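## Task

Carry the yellow bin and the blue bin, and no other bin, over the benches to the bench edge where the hook currently rests. Put the hook back in its current spot, lying flat on the bench with its handle sticking out past that same edge. Every other object must finish on the support it sits on now. Anything that stays in place only because a robot holds it at the end does not count. Finish by opening the grippers and moving the arms away.

## Robot and tools

Setup: four identical i2rt Big YAM arms, arm1 to arm4, share the benches. Each has six revolute joints, a two-finger gripper and a wrist camera (arm1_cam_wrist to arm4_cam_wrist). Two fixed room cameras, room_a and room_b, view the scene. With joints 1 and 6 at zero and the hand level and pointing ahead, the wrist camera rides on top of the hand looking toward the fingertips. The hand reaches roughly 1.0 m from the joint 1 axis. Joints move at different speeds, so the hand can sweep a wide path between postures.

Frame: one scene frame, origin on the floor, +z up. The hand point is midway between the fingertips; the hand z axis runs along the fingers and the fingers close along its y axis. Foot poses are not printed. Camera calibration (OpenCV pinhole plus radial, images 896x504, T_world_to_cam in metres) is given for the start of scene 1 and may be off by a few degrees and millimetres; wrist camera poses also inherit joint reading errors.

execute_actions: argument actions is a list holding one action or none. An action is an object keyed by arm name (arm1, arm2, arm3, arm4); each arm gets its own entry with a joints object. Inside, name only the keys you want to set: joint1_rad through joint6_rad in radians and gripper_m in metres. These are absolute targets in each arm's own joint space, not offsets. Ranges and done-tolerances: joint1_rad -2.879 to 2.879 (±0.045), rotation about the foot, positive counter-clockwise seen from above, zero along the foot's facing; joint2_rad 0 to 3.141 (±0.14), shoulder, zero has the upper arm lying back about level, positive raises it and then brings it forward; joint3_rad 0 to 3.019 (±0.09), elbow, zero fully folded, positive opens; joint4_rad -1.692 to 1.57 (±0.055), hand pitch, positive tilts fingers up; joint5_rad -1.57 to 1.57 (±0.03), sideways hand swing, positive toward the arm's right; joint6_rad -2.094 to 2.094 (±0.035), hand roll, positive clockwise viewed from behind the hand; gripper_m 0 to 0.093 (±0.003), the fingertip gap, gripping force about 50 to 62 N per pad or less. All listed motions begin together and may finish at different moments. An out-of-range value or unknown key rejects the whole call and nothing moves. Optional cameras lists which images to return (names above, or all; omitted or null means all, [] means none). An empty actions list simply reports state and images.

wait: seconds from 0 to 10; commands nothing and returns the same report as an empty action. zoom_image: camera plus region [x0, y0, x1, y1] in pixels of that camera's most recent full image, top-left origin, at most 504 by 504. finished_scene: scene number 1 or 2; closes that scene for good after the last command has been held, and its reply tells you whether the goal was met and gives the next task.

Reading results: joint_positions gives each joint's reading. joint_status tells how each commanded motion ended. off_target means it settled short and may still be pressing. contact_stop or time_out means it gave up its target and holds its resting place, except that a timed-out joint may keep a target up to 0.375, 0.375, 0.113, 0.225, 0.075 and 0.3 rad (joints 1 to 6) away and continue pushing, and it will finish the move if the obstruction clears; on_its_own lists such joints and other uncommanded behaviour, where held at is the held target, not the position. joint command not followed, usually with a cause line, means a self- and inter-arm collision check blocked that arm's joint targets (its gripper target still runs); blocked joints show not_followed and may be retried on later actions. The pictures line names the returned cameras in image order. MOTOR HOT appears near 85 °C; at 100 °C the arm drops everything and goes limp (OVER-TEMPERATURE FAULT, limit_stop_at_motor_heat in joint_status; resend targets afterwards). If any call reports a stop, later motion calls in the same reply are skipped.

Cautions: joints left out of an action may still drive toward earlier targets. The arms do not halt on contact and can push hard; relieve a straining joint by commanding its reported position. Tiny target changes may produce no motion. Held loads make joints sag and heat motors, even while you are deliberating, since the simulation keeps running and the robots hold your last command. Never let two arms press together; the collision check ignores fingers, gripper housings and wrist cameras and can react late. Do not drop, slam or knock objects, and never push anything off the work area or onto the floor, which ends the scene. Loose objects may occasionally get nudged by something. Arms act independently and do not wait for one another. Heat partly carries into the next scene. If resuming from a summary, first send an empty action to learn the current scene and task.

Each tool is called after "Call:" as a command line: name --argument value for each argument, lists and objects as JSON in quotes; but a table of rows of numbers goes row by row, as --pt "numbers of a row", without its own name.

## Session

Call:
execute_actions --actions '[]'

Scene clock: 0.00 s.
arm1.joint_positions: joint1_rad=+0.354 joint2_rad=+0.621 joint3_rad=+1.380 joint4_rad=-1.611 joint5_rad=-0.201 joint6_rad=-0.438 gripper_m=+0.095
arm1.joint_status: not commanded
arm1.hand: x=-0.5480 y=-1.0335 z=+1.2280 quat_wxyz=(-0.208, +0.860, -0.354, -0.303) (m; scene frame)
arm2.joint_positions: joint1_rad=-0.776 joint2_rad=+0.490 joint3_rad=+1.588 joint4_rad=-1.228 joint5_rad=+0.096 joint6_rad=-0.082 gripper_m=+0.094
arm2.joint_status: not commanded
arm2.hand: x=+0.5563 y=-1.0962 z=+1.4475 quat_wxyz=(-0.618, +0.325, -0.678, -0.229) (m; scene frame)
arm3.joint_positions: joint1_rad=-0.433 joint2_rad=+0.269 joint3_rad=+1.460 joint4_rad=-1.288 joint5_rad=-0.235 joint6_rad=+0.016 gripper_m=+0.094
arm3.joint_status: not commanded
arm3.hand: x=+0.5040 y=+1.1357 z=+1.4250 quat_wxyz=(-0.472, -0.547, -0.498, +0.480) (m; scene frame)
arm4.joint_positions: joint1_rad=+0.588 joint2_rad=+0.496 joint3_rad=+1.417 joint4_rad=-1.235 joint5_rad=+0.025 joint6_rad=+0.723 gripper_m=+0.094
arm4.joint_status: not commanded
arm4.hand: x=-0.3836 y=+1.0302 z=+1.3608 quat_wxyz=(-0.581, -0.627, -0.511, +0.093) (m; scene frame)
pictures: arm1_cam_wrist, arm2_cam_wrist, arm3_cam_wrist, arm4_cam_wrist, room_a, room_b
Images, in order (width x height): arm1_cam_wrist 896x504, arm2_cam_wrist 896x504, arm3_cam_wrist 896x504, arm4_cam_wrist 896x504, room_a 896x504, room_b 896x504.

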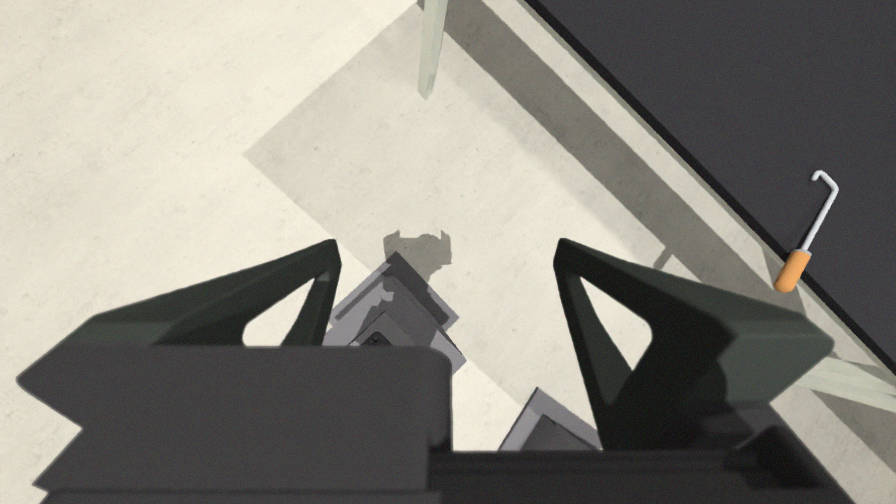

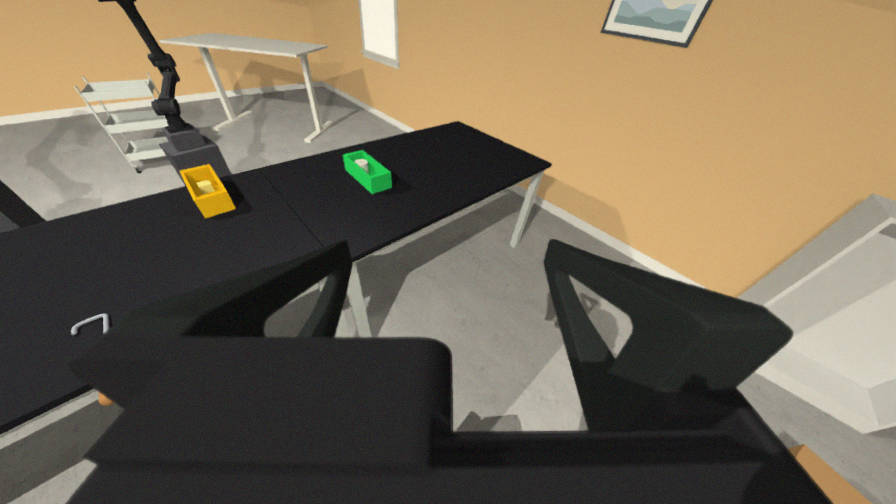

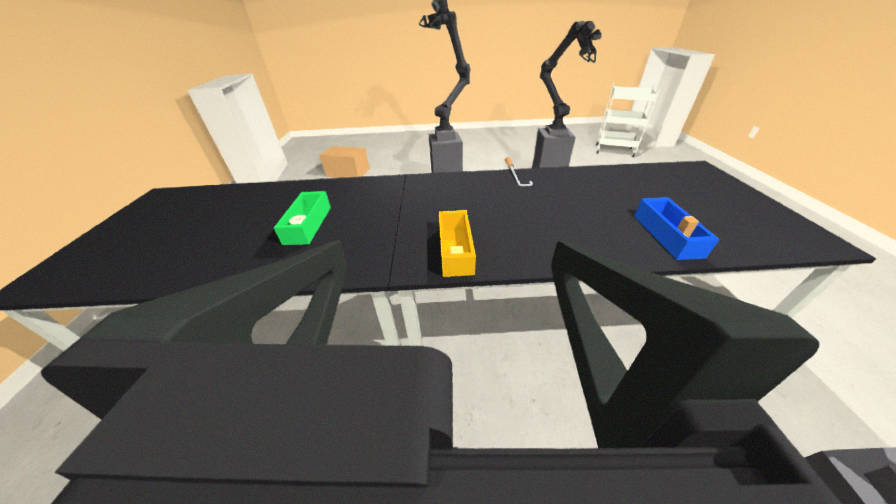

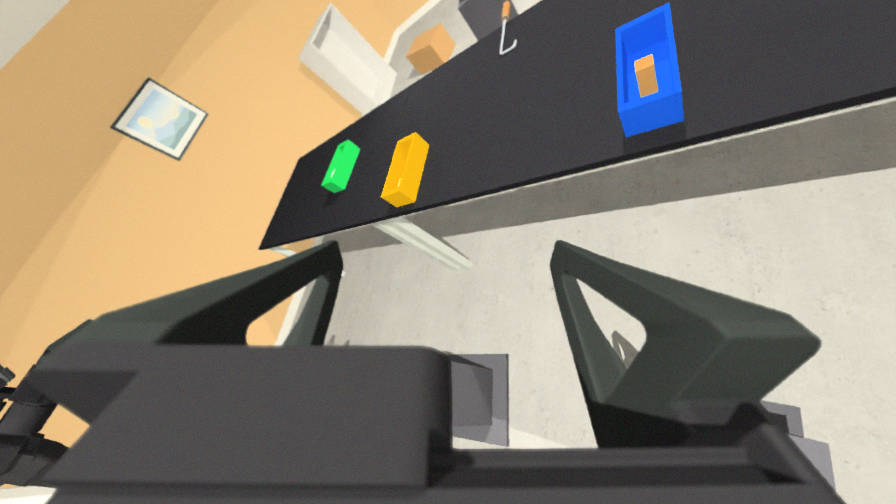

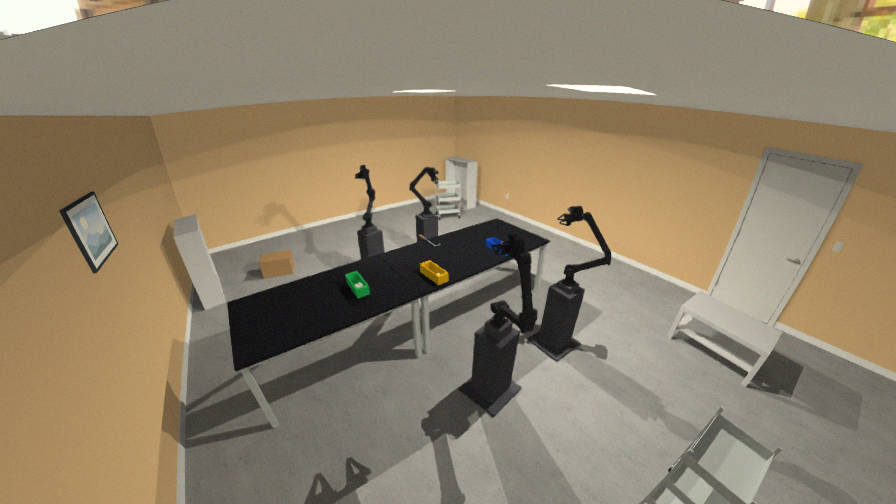

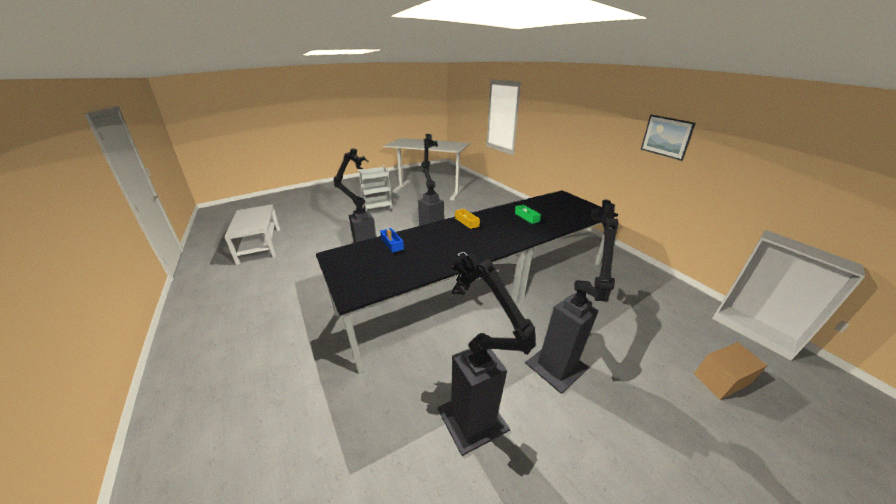

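Call:
zoom_image --camera "arm3_cam_wrist" --region '[250, 130, 750, 300]'

Call:
zoom_image --camera "arm1_cam_wrist" --region '[700, 130, 896, 330]'

Call:
zoom_image --camera "room_a" --region '[200, 140, 640, 440]'

Call:
zoom_image --camera "room_b" --region '[290, 120, 660, 460]'

Region (250, 130, 750, 300) of arm3_cam_wrist's 896x504 image, scaled by 1.008, with more detail than that image has; it fills the top 171 rows of this view, and the rest is white.

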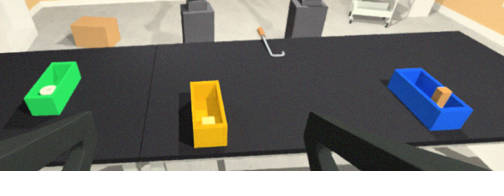

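Region (700, 130, 896, 330) of arm1_cam_wrist's 896x504 image, scaled by 2.520, with more detail than that image has; it fills the left 494 columns of this view, and the rest is white.

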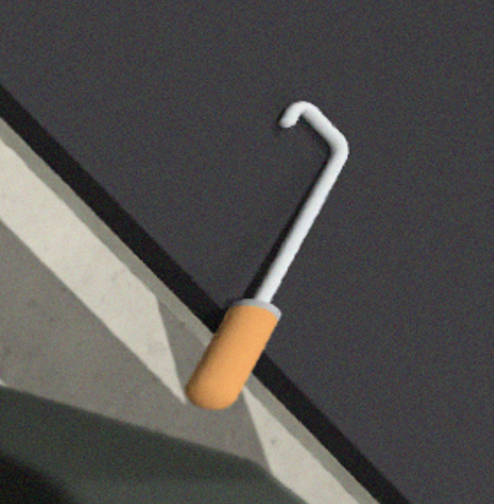

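Region (200, 140, 640, 440) of room_a's 896x504 image, scaled by 1.145, with more detail than that image has; it fills the top 344 rows of this view, and the rest is white.

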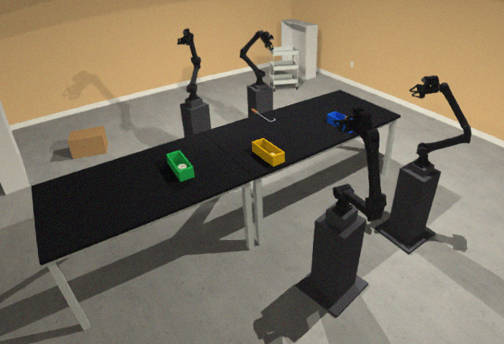

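Region (290, 120, 660, 460) of room_b's 896x504 image, scaled by 1.362, with more detail than that image has; it fills the top 463 rows of this view, and the rest is white.

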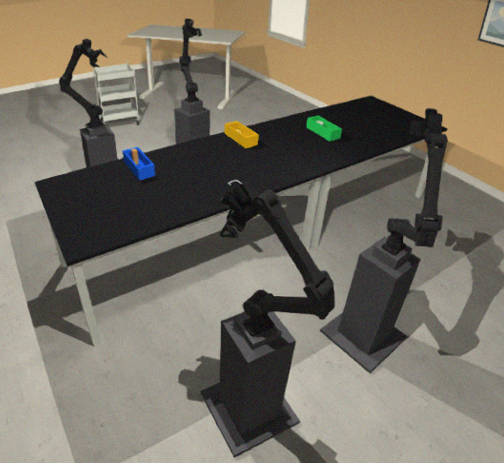

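Call:
zoom_image --camera "arm3_cam_wrist" --region '[400, 190, 520, 300]'

Call:
zoom_image --camera "arm3_cam_wrist" --region '[610, 180, 740, 280]'

Call:
zoom_image --camera "arm4_cam_wrist" --region '[570, 0, 730, 160]'

Region (400, 190, 520, 300) of arm3_cam_wrist's 896x504 image, scaled by 4.200, with more detail than that image has; it fills the top 462 rows of this view, and the rest is white.

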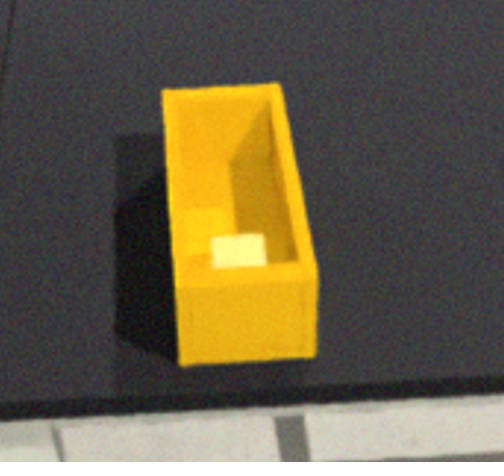

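Region (610, 180, 740, 280) of arm3_cam_wrist's 896x504 image, scaled by 3.877, with more detail than that image has; it fills the top 388 rows of this view, and the rest is white.

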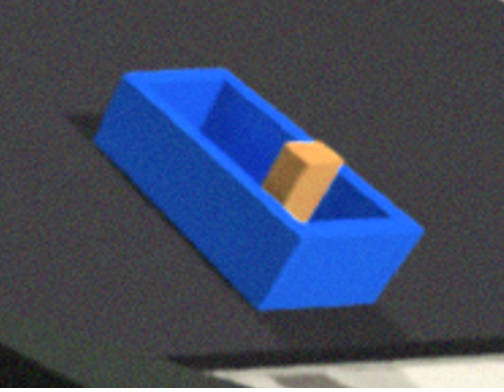

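Region (570, 0, 730, 160) of arm4_cam_wrist's 896x504 image, scaled by 3.150, with more detail than that image has.

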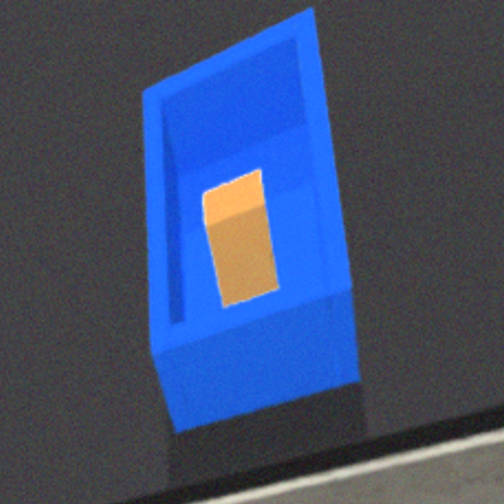

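Call:
execute_actions --actions '[{"arm1":{"joints":{"joint5_rad":0,"joint6_rad":0}},"arm2":{"joints":{"joint4_rad":-0.3}},"arm3":{"joints":{"joint5_rad":0,"joint6_rad":0}},"arm4":{"joints":{"joint3_rad":0.9}}}]' --cameras '[]'

Scene clock: 93.83 s.
arm1.joint_positions: joint1_rad=+0.354 joint2_rad=+0.621 joint3_rad=+1.380 joint4_rad=-1.611 joint5_rad=-0.004 joint6_rad=-0.008 gripper_m=+0.095
arm1.joint_status: all done
arm1.hand: x=-0.5162 y=-1.0220 z=+1.2253 quat_wxyz=(-0.213, +0.748, -0.560, -0.286) (m; scene frame)
arm2.joint_positions: joint1_rad=-0.776 joint2_rad=+0.490 joint3_rad=+1.588 joint4_rad=-0.322 joint5_rad=+0.096 joint6_rad=-0.082 gripper_m=+0.094
arm2.joint_status: all done
arm2.hand: x=+0.5146 y=-1.1492 z=+1.6512 quat_wxyz=(-0.852, +0.143, -0.363, -0.349) (m; scene frame)
arm3.joint_positions: joint1_rad=-0.433 joint2_rad=+0.269 joint3_rad=+1.460 joint4_rad=-1.288 joint5_rad=-0.002 joint6_rad=+0.015 gripper_m=+0.094
arm3.joint_status: all done
arm3.hand: x=+0.4647 y=+1.1426 z=+1.4246 quat_wxyz=(-0.406, -0.597, -0.438, +0.536) (m; scene frame)
arm4.joint_positions: joint1_rad=+0.588 joint2_rad=+0.501 joint3_rad=+0.902 joint4_rad=-1.234 joint5_rad=+0.025 joint6_rad=+0.723 gripper_m=+0.094
arm4.joint_status: all done
arm4.hand: x=-0.3531 y=+0.9862 z=+1.1012 quat_wxyz=(-0.356, -0.719, -0.594, +0.060) (m; scene frame)
pictures: none
No camera images: the call's "cameras" was empty. Leave "cameras" out to get every camera's image.

Call:
execute_actions --actions '[{"arm1":{"joints":{"joint2_rad":1.2}},"arm2":{"joints":{"joint3_rad":0.8,"joint5_rad":0.096}},"arm3":{"joints":{"joint2_rad":1.1}},"arm4":{"joints":{"joint1_rad":0.0}}}]' --cameras '[]'

Scene clock: 122.87 s.
arm1.joint_positions: joint1_rad=+0.354 joint2_rad=+1.209 joint3_rad=+1.380 joint4_rad=-1.611 joint5_rad=-0.003 joint6_rad=-0.008 gripper_m=+0.095
arm1.joint_status: all done
arm1.hand: x=-0.5631 y=-0.8599 z=+1.0732 quat_wxyz=(-0.040, +0.798, -0.598, -0.059) (m; scene frame)
arm2.joint_positions: joint1_rad=-0.776 joint2_rad=+0.500 joint3_rad=+0.799 joint4_rad=-0.308 joint5_rad=+0.096 joint6_rad=-0.082 gripper_m=+0.094
arm2.joint_status: all done
arm2.hand: x=+0.6774 y=-0.9434 z=+1.2521 quat_wxyz=(-0.658, +0.304, -0.643, -0.248) (m; scene frame)
arm3.joint_positions: joint1_rad=-0.433 joint2_rad=+1.115 joint3_rad=+1.456 joint4_rad=-1.288 joint5_rad=-0.002 joint6_rad=+0.015 gripper_m=+0.094
arm3.joint_status: all done
arm3.hand: x=+0.3613 y=+0.7994 z=+1.2257 quat_wxyz=(-0.186, -0.768, -0.562, +0.245) (m; scene frame)
arm4.joint_positions: joint1_rad=+0.010 joint2_rad=+0.501 joint3_rad=+0.902 joint4_rad=-1.234 joint5_rad=+0.025 joint6_rad=+0.723 gripper_m=+0.094
arm4.joint_status: all done
arm4.hand: x=-0.4857 y=+0.9540 z=+1.0996 quat_wxyz=(-0.321, -0.860, -0.365, +0.158) (m; scene frame)
pictures: none
No camera images: the call's "cameras" was empty. Leave "cameras" out to get every camera's image.

Call:
execute_actions --actions '[{"arm2":{"joints":{"joint1_rad":0.569,"joint2_rad":1.75,"joint3_rad":1.296,"joint4_rad":1.09,"joint5_rad":0.675,"joint6_rad":0}},"arm3":{"joints":{"joint1_rad":-0.157,"joint2_rad":1.6,"joint3_rad":0.895,"joint4_rad":0.797,"joint5_rad":0,"joint6_rad":0,"gripper_m":0.07}},"arm4":{"joints":{"joint1_rad":0.113,"joint2_rad":1.55,"joint3_rad":0.888,"joint4_rad":0.709,"joint5_rad":0,"joint6_rad":0,"gripper_m":0.07}}}]' --cameras '[]'

Call:
execute_actions --actions '[{"arm2":{"joints":{"joint2_rad":2.36}},"arm3":{"joints":{"joint2_rad":2.03}},"arm4":{"joints":{"joint2_rad":1.935}}}]'

Scene clock: 201.97 s.
arm1.joint_positions: joint1_rad=+0.354 joint2_rad=+1.209 joint3_rad=+1.380 joint4_rad=-1.611 joint5_rad=-0.003 joint6_rad=-0.008 gripper_m=+0.095
arm1.joint_status: not commanded
arm1.hand: x=-0.5631 y=-0.8599 z=+1.0732 quat_wxyz=(-0.040, +0.798, -0.598, -0.059) (m; scene frame)
arm2.joint_positions: joint1_rad=+0.571 joint2_rad=+1.760 joint3_rad=+1.283 joint4_rad=+1.066 joint5_rad=+0.671 joint6_rad=-0.013 gripper_m=+0.094
arm2.joint_status: all done
arm2.hand: x=+0.1203 y=-0.6007 z=+1.2022 quat_wxyz=(-0.504, +0.277, -0.453, -0.681) (m; scene frame)
arm3.joint_positions: joint1_rad=-0.151 joint2_rad=+1.619 joint3_rad=+0.866 joint4_rad=+0.766 joint5_rad=+0.000 joint6_rad=+0.014 gripper_m=+0.070
arm3.joint_status: all done
arm3.hand: x=+0.4757 y=+0.5685 z=+1.0444 quat_wxyz=(-0.504, -0.502, -0.491, +0.502) (m; scene frame)
arm4.joint_positions: joint1_rad=+0.105 joint2_rad=+1.551 joint3_rad=+0.890 joint4_rad=+0.690 joint5_rad=+0.003 joint6_rad=+0.010 gripper_m=+0.070
arm4.joint_status: all done
arm4.hand: x=-0.4332 y=+0.5647 z=+1.0415 quat_wxyz=(-0.526, -0.484, -0.504, +0.485) (m; scene frame)
pictures: none
No camera images: the call's "cameras" was empty. Leave "cameras" out to get every camera's image.

Scene clock: 203.33 s.
arm1.joint_positions: joint1_rad=+0.354 joint2_rad=+1.209 joint3_rad=+1.380 joint4_rad=-1.611 joint5_rad=-0.003 joint6_rad=-0.008 gripper_m=+0.095
arm1.joint_status: not commanded
arm1.hand: x=-0.5631 y=-0.8599 z=+1.0732 quat_wxyz=(-0.040, +0.798, -0.598, -0.059) (m; scene frame)
arm2.joint_positions: joint1_rad=+0.571 joint2_rad=+2.380 joint3_rad=+1.280 joint4_rad=+1.082 joint5_rad=+0.672 joint6_rad=-0.013 gripper_m=+0.094
arm2.joint_status: all done
arm2.hand: x=+0.0866 y=-0.5602 z=+0.7703 quat_wxyz=(-0.501, +0.510, -0.497, -0.492) (m; scene frame)
arm3.joint_positions: joint1_rad=-0.151 joint2_rad=+2.051 joint3_rad=+0.869 joint4_rad=+0.780 joint5_rad=+0.000 joint6_rad=+0.014 gripper_m=+0.070
arm3.joint_status: all done
arm3.hand: x=+0.4756 y=+0.5729 z=+0.7823 quat_wxyz=(-0.391, -0.596, -0.583, +0.390) (m; scene frame)
arm4.joint_positions: joint1_rad=+0.105 joint2_rad=+1.939 joint3_rad=+0.882 joint4_rad=+0.702 joint5_rad=+0.003 joint6_rad=+0.010 gripper_m=+0.070
arm4.joint_status: all done
arm4.hand: x=-0.4301 y=+0.5562 z=+0.7995 quat_wxyz=(-0.419, -0.568, -0.594, +0.385) (m; scene frame)
pictures: arm1_cam_wrist, arm2_cam_wrist, arm3_cam_wrist, arm4_cam_wrist, room_a, room_b
camera_calibration (this result's frames):
arm1_cam_wrist: T_world_to_cam=[[0.956957, 0.289584, -0.0193319, 0.806024], [0.265321, -0.845892, 0.462678, -1.06896], [0.117631, -0.447892, -0.886316, 0.758629], [0, 0, 0, 1]] pos_world=[-0.576951, -0.797856, 1.18255]
arm2_cam_wrist: T_world_to_cam=[[0.999475, 0.0140605, 0.0291979, -0.101639], [0.0317621, -0.603855, -0.796461, 0.278501], [0.00643263, 0.79697, -0.603985, 1.03906], [0, 0, 0, 1]] pos_world=[0.0860561, -0.658499, 0.852361]
arm3_cam_wrist: T_world_to_cam=[[-0.999805, 0.00015919, -0.0197587, 0.492385], [0.0107123, 0.844631, -0.535242, -0.0689629], [0.0166036, -0.535349, -0.844467, 1.08128], [0, 0, 0, 1]] pos_world=[0.475075, 0.637035, 0.885926]
arm4_cam_wrist: T_world_to_cam=[[-0.998726, -0.0495822, -0.0094231, -0.393022], [-0.0364004, 0.836978, -0.546025, -0.0392129], [0.0349601, -0.544986, -0.837716, 1.10809], [0, 0, 0, 1]] pos_world=[-0.432687, 0.617225, 0.903146]
Images, in order (width x height): arm1_cam_wrist 896x504, arm2_cam_wrist 896x504, arm3_cam_wrist 896x504, arm4_cam_wrist 896x504, room_a 896x504, room_b 896x504.

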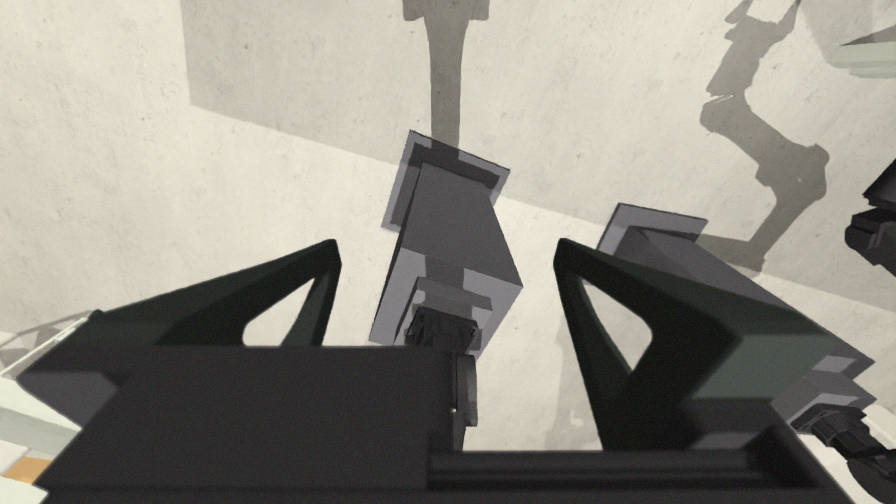

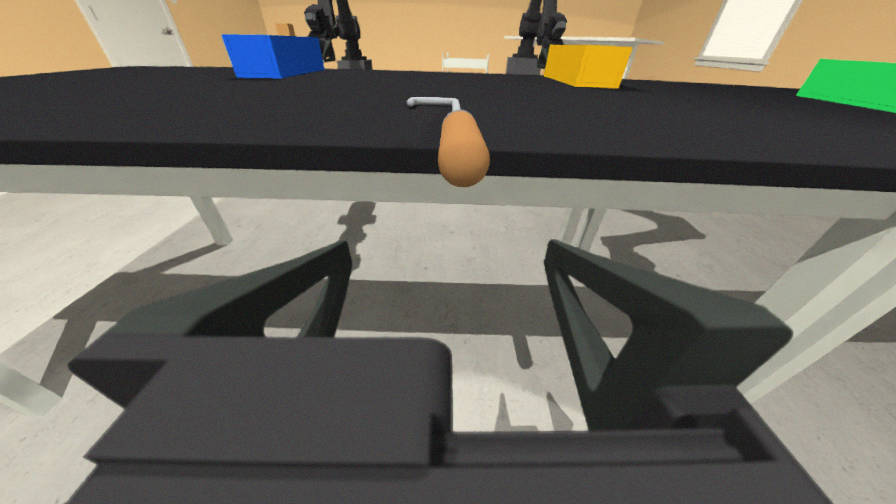

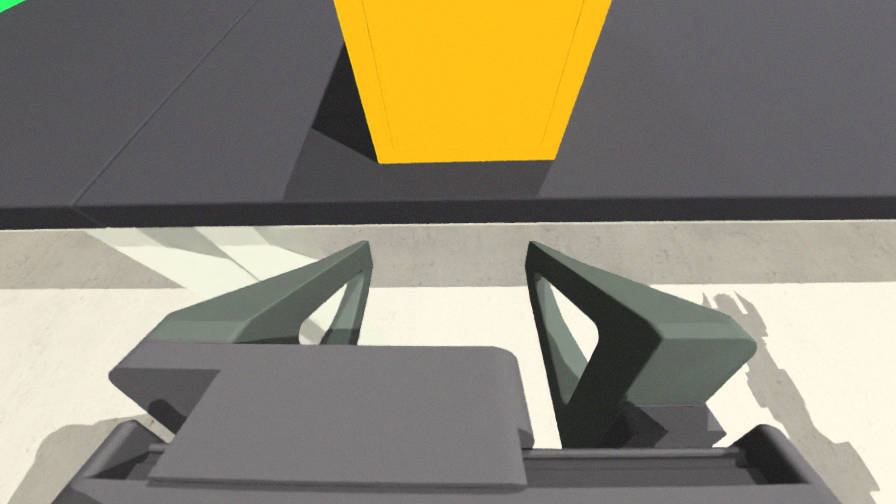

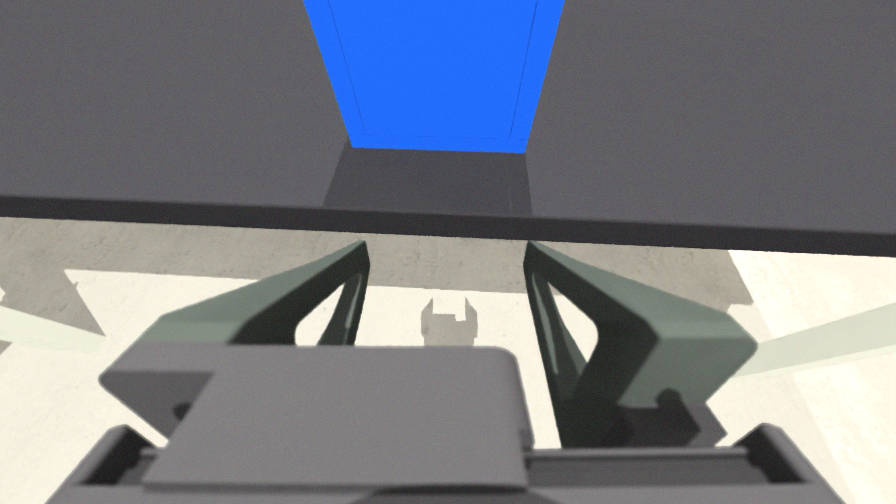

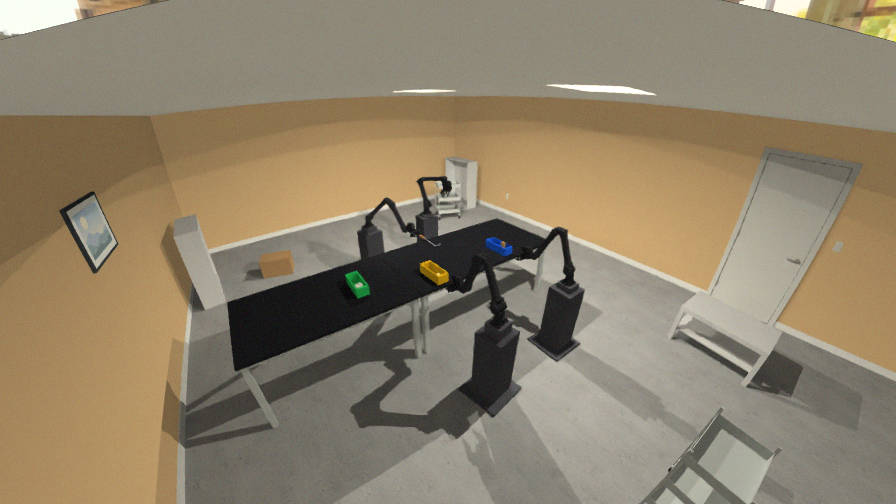

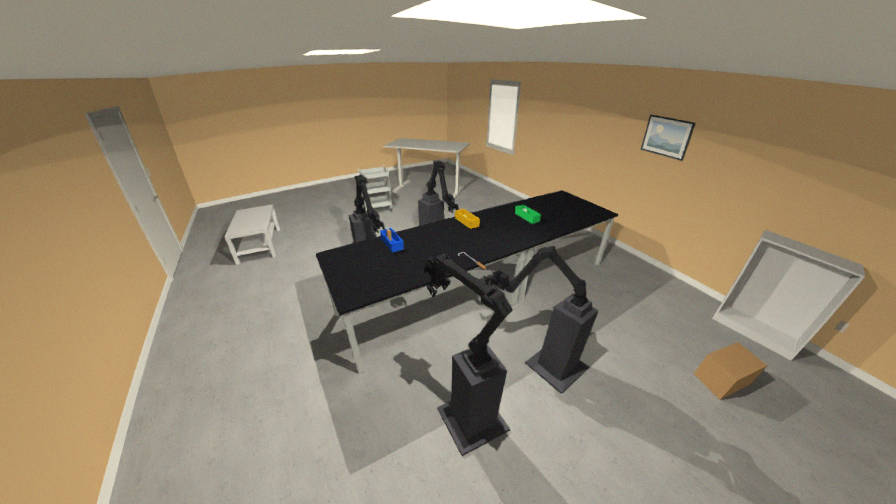

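Call:
zoom_image --camera "arm2_cam_wrist" --region '[340, 60, 600, 260]'

Region (340, 60, 600, 260) of arm2_cam_wrist's 896x504 image, scaled by 1.938, with more detail than that image has; it fills the top 388 rows of this view, and the rest is white.

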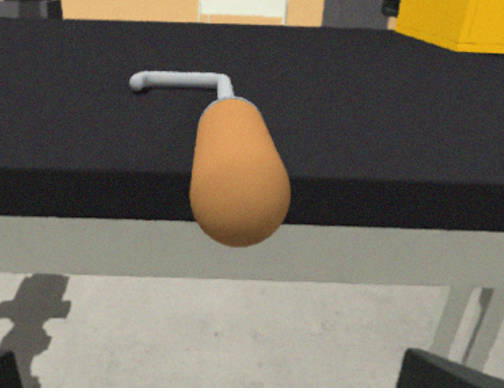

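Call:
execute_actions --actions '[{"arm2":{"joints":{"joint1_rad":0.503,"joint2_rad":2.395,"joint3_rad":1.455,"joint4_rad":0.99,"joint5_rad":0.61}},"arm3":{"joints":{"joint1_rad":-0.175,"joint2_rad":2.04,"joint3_rad":1.205,"joint4_rad":0.34}},"arm4":{"joints":{"joint1_rad":0.128,"joint2_rad":1.99,"joint3_rad":1.215,"joint4_rad":0.31}}}]' --cameras '["arm2_cam_wrist","arm3_cam_wrist","arm4_cam_wrist","room_a"]'

Scene clock: 273.77 s.
arm1.joint_positions: joint1_rad=+0.354 joint2_rad=+1.209 joint3_rad=+1.380 joint4_rad=-1.611 joint5_rad=-0.003 joint6_rad=-0.008 gripper_m=+0.095
arm1.joint_status: not commanded
arm1.hand: x=-0.5631 y=-0.8599 z=+1.0732 quat_wxyz=(-0.040, +0.798, -0.598, -0.059) (m; scene frame)
arm2.joint_positions: joint1_rad=+0.497 joint2_rad=+2.380 joint3_rad=+1.433 joint4_rad=+1.007 joint5_rad=+0.614 joint6_rad=-0.013 gripper_m=+0.094
arm2.joint_status: all done
arm2.hand: x=+0.0967 y=-0.4934 z=+0.8171 quat_wxyz=(-0.509, +0.478, -0.497, -0.515) (m; scene frame)
arm3.joint_positions: joint1_rad=-0.166 joint2_rad=+2.051 joint3_rad=+1.174 joint4_rad=+0.357 joint5_rad=-0.002 joint6_rad=+0.013 gripper_m=+0.070
arm3.joint_status: all done
arm3.hand: x=+0.4639 y=+0.4866 z=+0.8160 quat_wxyz=(-0.353, -0.623, -0.600, +0.357) (m; scene frame)
arm4.joint_positions: joint1_rad=+0.117 joint2_rad=+1.985 joint3_rad=+1.187 joint4_rad=+0.320 joint5_rad=+0.003 joint6_rad=+0.010 gripper_m=+0.070
arm4.joint_status: all done
arm4.hand: x=-0.4168 y=+0.4752 z=+0.8215 quat_wxyz=(-0.384, -0.587, -0.622, +0.348) (m; scene frame)
pictures: arm2_cam_wrist, arm3_cam_wrist, arm4_cam_wrist, room_a
camera_calibration (this result's frames):
arm2_cam_wrist: T_world_to_cam=[[0.999873, -0.00329994, -0.0156228, -0.0860083], [-0.0148429, -0.552768, -0.833203, 0.415568], [-0.00588625, 0.833329, -0.552746, 0.991299], [0, 0, 0, 1]] pos_world=[0.0980007, -0.59665, 0.892845]
arm3_cam_wrist: T_world_to_cam=[[-0.999656, 0.0163677, -0.0204934, 0.473995], [0.0236159, 0.901634, -0.431854, -0.0960093], [0.0114092, -0.432189, -0.901711, 1.06272], [0, 0, 0, 1]] pos_world=[0.463974, 0.538105, 0.926522]
arm4_cam_wrist: T_world_to_cam=[[-0.998082, -0.0614678, -0.00731756, -0.37938], [-0.0519947, 0.896614, -0.439749, -0.0810744], [0.0335915, -0.438526, -0.898091, 1.08035], [0, 0, 0, 1]] pos_world=[-0.419158, 0.523133, 0.931823]
Images, in order (width x height): arm2_cam_wrist 896x504, arm3_cam_wrist 896x504, arm4_cam_wrist 896x504, room_a 896x504.

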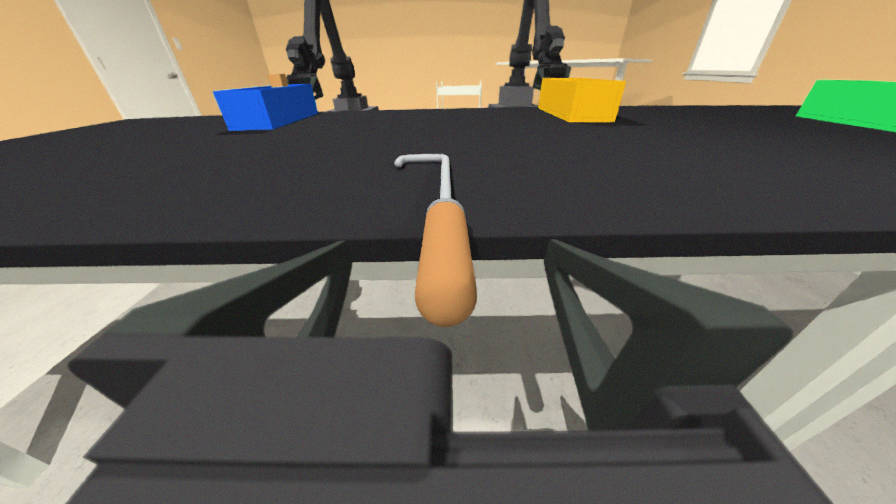

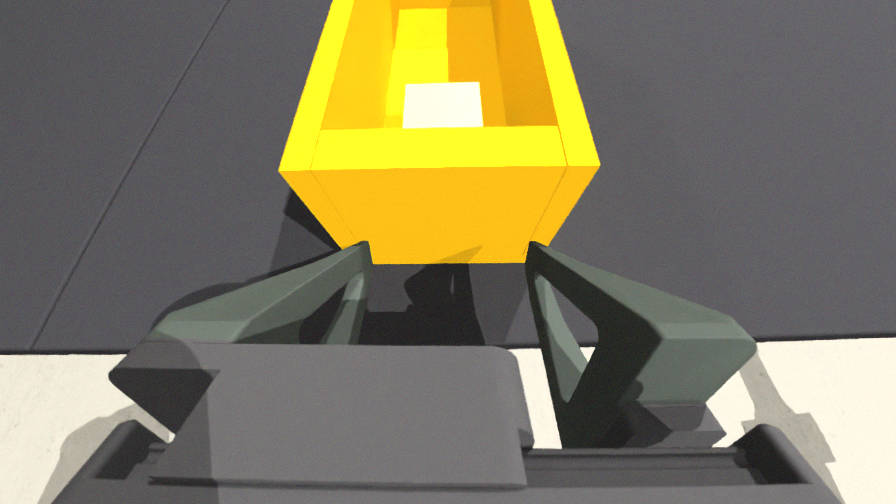

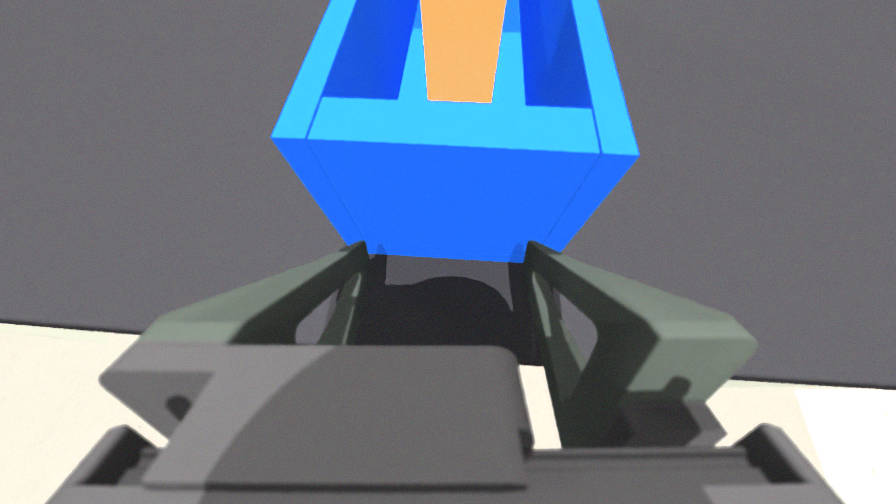

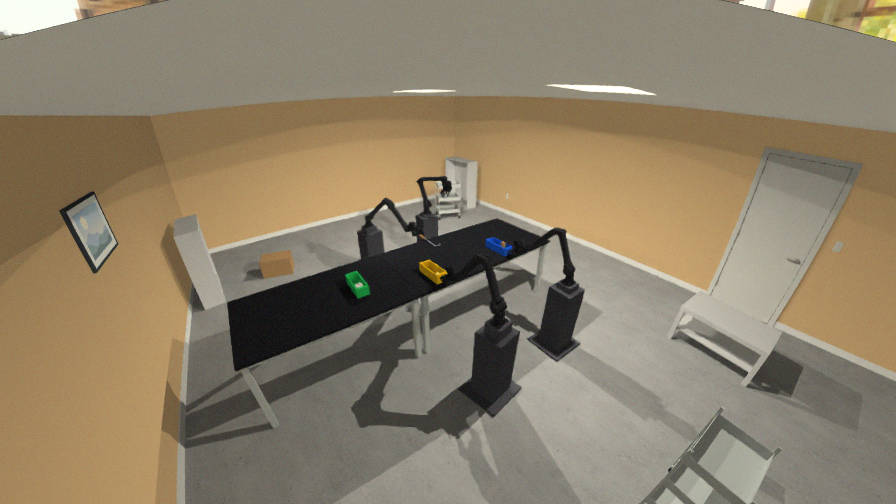

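Call:
zoom_image --camera "arm2_cam_wrist" --region '[340, 130, 560, 350]'

Region (340, 130, 560, 350) of arm2_cam_wrist's 896x504 image, scaled by 2.291, with more detail than that image has.

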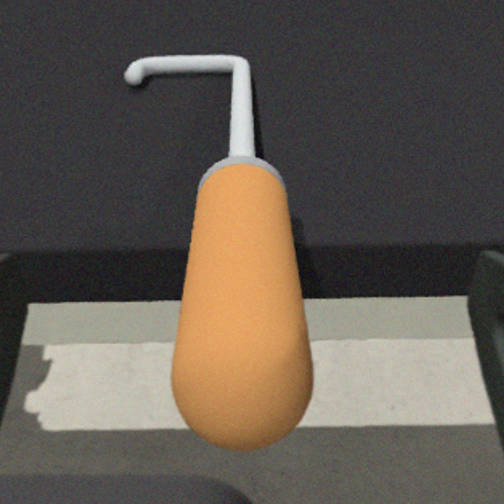

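Call:
execute_actions --actions '[{"arm2":{"joints":{"joint1_rad":0.468,"joint2_rad":2.42,"joint3_rad":1.595,"joint4_rad":0.808,"joint5_rad":0.566}},"arm3":{"joints":{"joint2_rad":2.16,"joint3_rad":1.387}},"arm4":{"joints":{"joint2_rad":2.12,"joint3_rad":1.403}}}]' --cameras '["arm2_cam_wrist","arm3_cam_wrist","arm4_cam_wrist","room_b"]'

Scene clock: 308.37 s.
arm1.joint_positions: joint1_rad=+0.354 joint2_rad=+1.209 joint3_rad=+1.380 joint4_rad=-1.611 joint5_rad=-0.003 joint6_rad=-0.008 gripper_m=+0.095
arm1.joint_status: not commanded
arm1.hand: x=-0.5631 y=-0.8599 z=+1.0732 quat_wxyz=(-0.040, +0.798, -0.598, -0.059) (m; scene frame)
arm2.joint_positions: joint1_rad=+0.468 joint2_rad=+2.393 joint3_rad=+1.564 joint4_rad=+0.826 joint5_rad=+0.570 joint6_rad=-0.013 gripper_m=+0.094
arm2.joint_status: all done
arm2.hand: x=+0.0889 y=-0.4512 z=+0.8279 quat_wxyz=(-0.501, +0.504, -0.497, -0.497) (m; scene frame)
arm3.joint_positions: joint1_rad=-0.166 joint2_rad=+2.154 joint3_rad=+1.335 joint4_rad=+0.355 joint5_rad=-0.001 joint6_rad=+0.013 gripper_m=+0.070
arm3.joint_status: all done
arm3.hand: x=+0.4625 y=+0.4332 z=+0.8178 quat_wxyz=(-0.370, -0.612, -0.590, +0.374) (m; scene frame)
arm4.joint_positions: joint1_rad=+0.117 joint2_rad=+2.116 joint3_rad=+1.351 joint4_rad=+0.319 joint5_rad=+0.004 joint6_rad=+0.010 gripper_m=+0.070
arm4.joint_status: all done
arm4.hand: x=-0.4127 y=+0.4232 z=+0.8062 quat_wxyz=(-0.393, -0.582, -0.616, +0.357) (m; scene frame)
pictures: arm2_cam_wrist, arm3_cam_wrist, arm4_cam_wrist, room_b
camera_calibration (this result's frames):
arm2_cam_wrist: T_world_to_cam=[[0.999715, 0.012614, 0.0202545, -0.100454], [0.0237835, -0.595233, -0.803201, 0.400287], [0.0019246, 0.803454, -0.595363, 0.983179], [0, 0, 0, 1]] pos_world=[0.089013, -0.550408, 0.908894]
arm3_cam_wrist: T_world_to_cam=[[-0.999693, 0.0153493, -0.0194451, 0.473098], [0.0228316, 0.875471, -0.48273, 0.00623257], [0.00961408, -0.483026, -0.875553, 1.04271], [0, 0, 0, 1]] pos_world=[0.462786, 0.490936, 0.925152]
arm4_cam_wrist: T_world_to_cam=[[-0.998107, -0.0610201, -0.00761541, -0.378589], [-0.0503707, 0.882316, -0.467954, -0.0114638], [0.0352738, -0.466685, -0.88372, 1.04476], [0, 0, 0, 1]] pos_world=[-0.415303, 0.474585, 0.915024]
Images, in order (width x height): arm2_cam_wrist 896x504, arm3_cam_wrist 896x504, arm4_cam_wrist 896x504, room_b 896x504.

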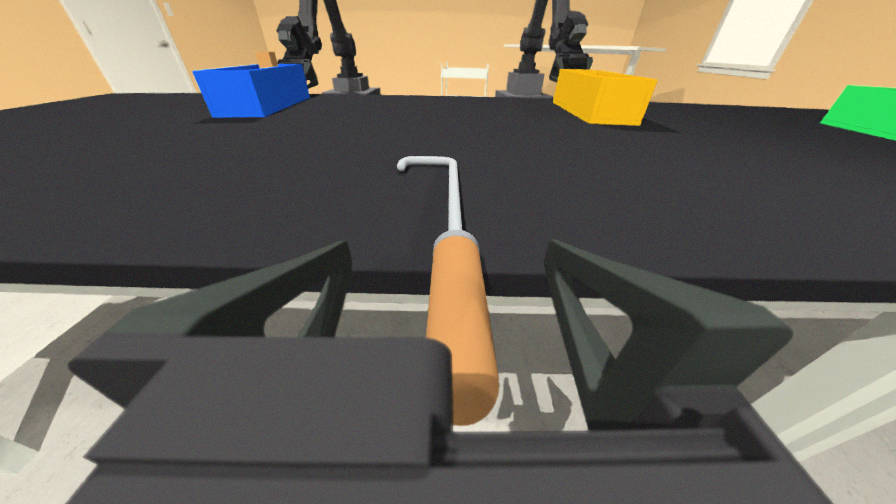

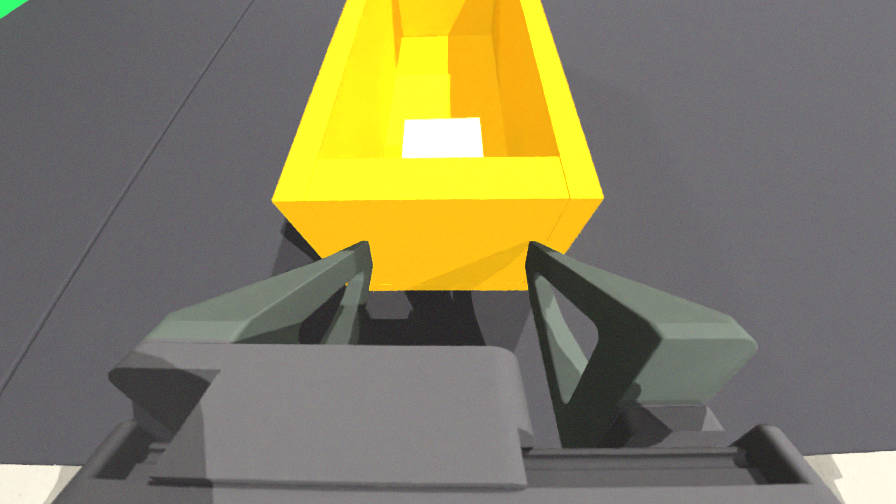

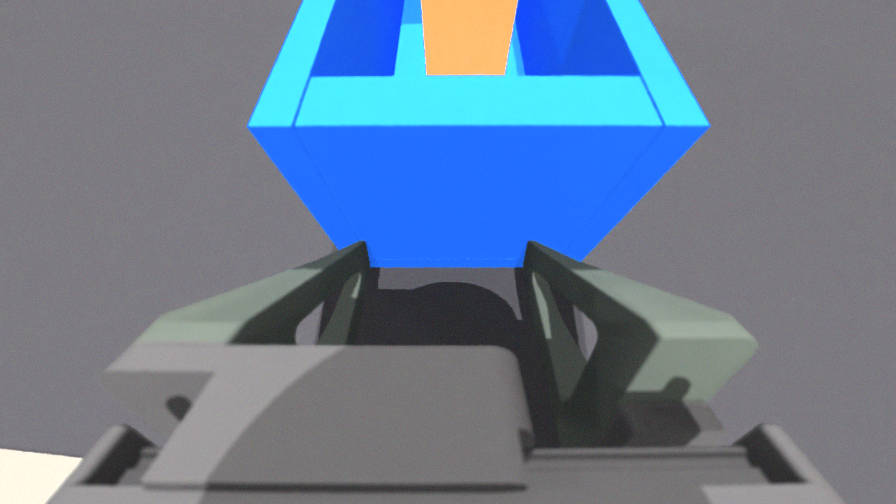

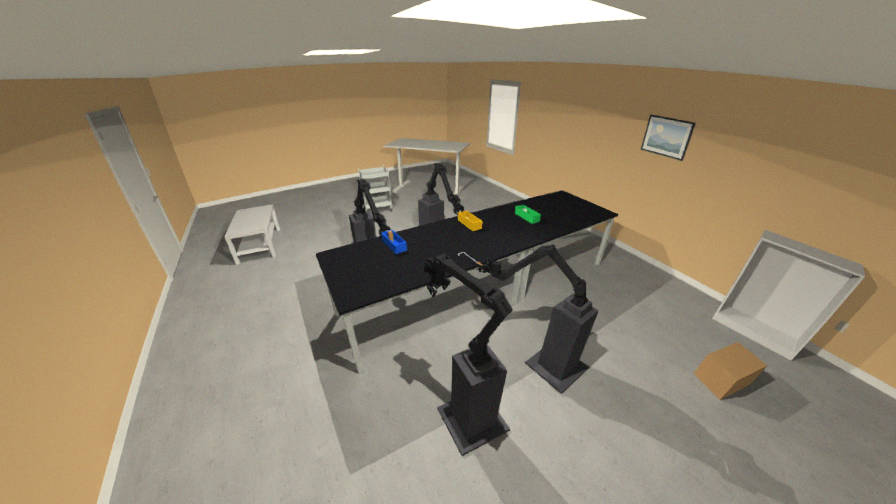

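Call:
execute_actions --actions '[{"arm2":{"joints":{"joint1_rad":0.455,"joint2_rad":2.46,"joint3_rad":1.595}},"arm3":{"joints":{"joint2_rad":2.31,"joint3_rad":1.605}},"arm4":{"joints":{"joint2_rad":2.24,"joint3_rad":1.63}}}]' --cameras '["arm2_cam_wrist","arm3_cam_wrist","arm4_cam_wrist"]'

Scene clock: 321.03 s.
arm1.joint_positions: joint1_rad=+0.354 joint2_rad=+1.209 joint3_rad=+1.380 joint4_rad=-1.611 joint5_rad=-0.003 joint6_rad=-0.008 gripper_m=+0.095
arm1.joint_status: not commanded
arm1.hand: x=-0.5631 y=-0.8599 z=+1.0732 quat_wxyz=(-0.040, +0.798, -0.598, -0.059) (m; scene frame)
arm2.joint_positions: joint1_rad=+0.461 joint2_rad=+2.429 joint3_rad=+1.564 joint4_rad=+0.826 joint5_rad=+0.570 joint6_rad=-0.013 gripper_m=+0.094
arm2.joint_status: all done
arm2.hand: x=+0.0962 y=-0.4512 z=+0.7989 quat_wxyz=(-0.500, +0.515, -0.502, -0.482) (m; scene frame)
arm3.joint_positions: joint1_rad=-0.166 joint2_rad=+2.305 joint3_rad=+1.547 joint4_rad=+0.354 joint5_rad=-0.001 joint6_rad=+0.013 gripper_m=+0.070
arm3.joint_status: all done
arm3.hand: x=+0.4609 y=+0.3718 z=+0.8042 quat_wxyz=(-0.388, -0.601, -0.579, +0.392) (m; scene frame)
arm4.joint_positions: joint1_rad=+0.117 joint2_rad=+2.238 joint3_rad=+1.580 joint4_rad=+0.316 joint5_rad=+0.004 joint6_rad=+0.010 gripper_m=+0.070
arm4.joint_status: all done
arm4.hand: x=-0.4076 y=+0.3534 z=+0.8275 quat_wxyz=(-0.425, -0.562, -0.595, +0.386) (m; scene frame)
pictures: arm2_cam_wrist, arm3_cam_wrist, arm4_cam_wrist
camera_calibration (this result's frames):
arm2_cam_wrist: T_world_to_cam=[[0.999202, 0.00598968, 0.0394812, -0.125483], [0.0346954, -0.619707, -0.784066, 0.349489], [0.0197705, 0.784811, -0.61942, 0.974966], [0, 0, 0, 1]] pos_world=[0.0939818, -0.547831, 0.88289]
arm3_cam_wrist: T_world_to_cam=[[-0.999722, 0.0141841, -0.0188308, 0.472176], [0.0220466, 0.845425, -0.533639, 0.105878], [0.00835086, -0.533906, -0.845502, 0.996483], [0, 0, 0, 1]] pos_world=[0.461389, 0.43582, 0.907921]
arm4_cam_wrist: T_world_to_cam=[[-0.99811, -0.0607632, -0.00919784, -0.376387], [-0.0453385, 0.829095, -0.557266, 0.155101], [0.0414871, -0.555796, -0.830283, 1.02057], [0, 0, 0, 1]] pos_world=[-0.410984, 0.415764, 0.930331]
Images, in order (width x height): arm2_cam_wrist 896x504, arm3_cam_wrist 896x504, arm4_cam_wrist 896x504.

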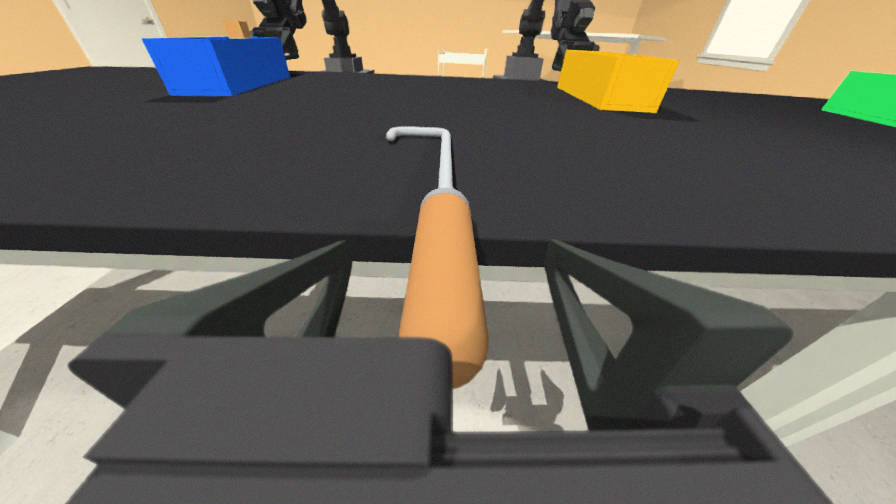

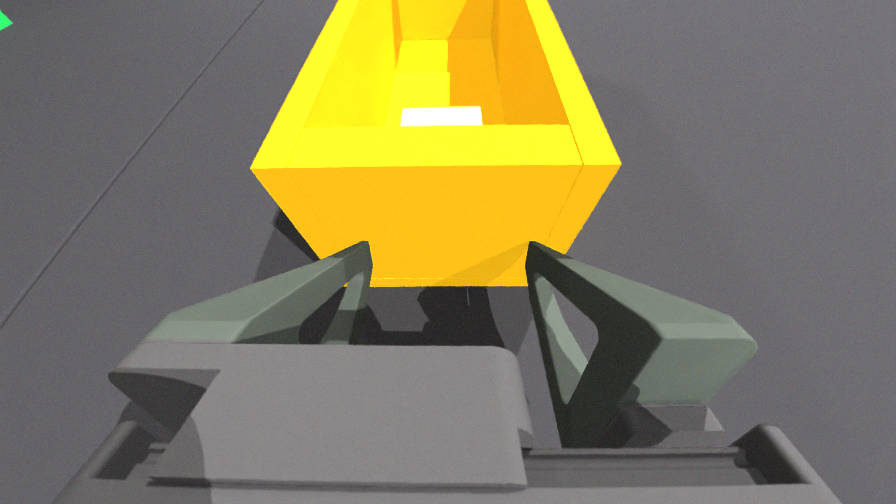

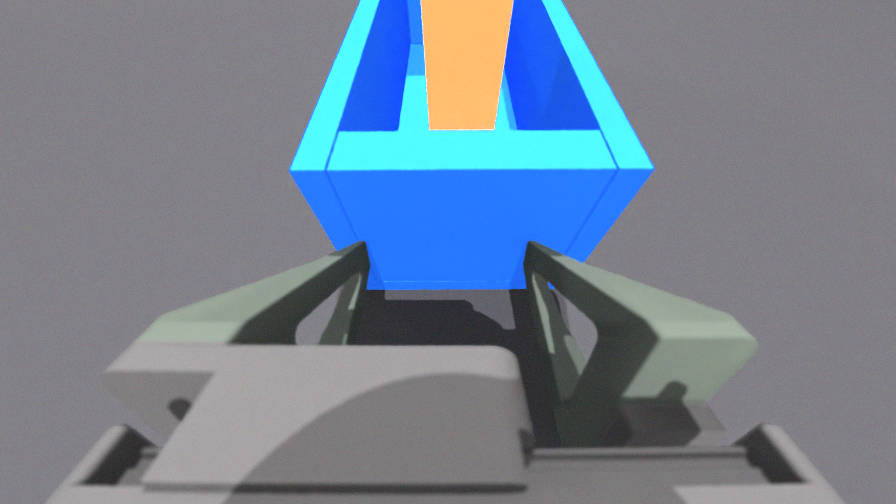

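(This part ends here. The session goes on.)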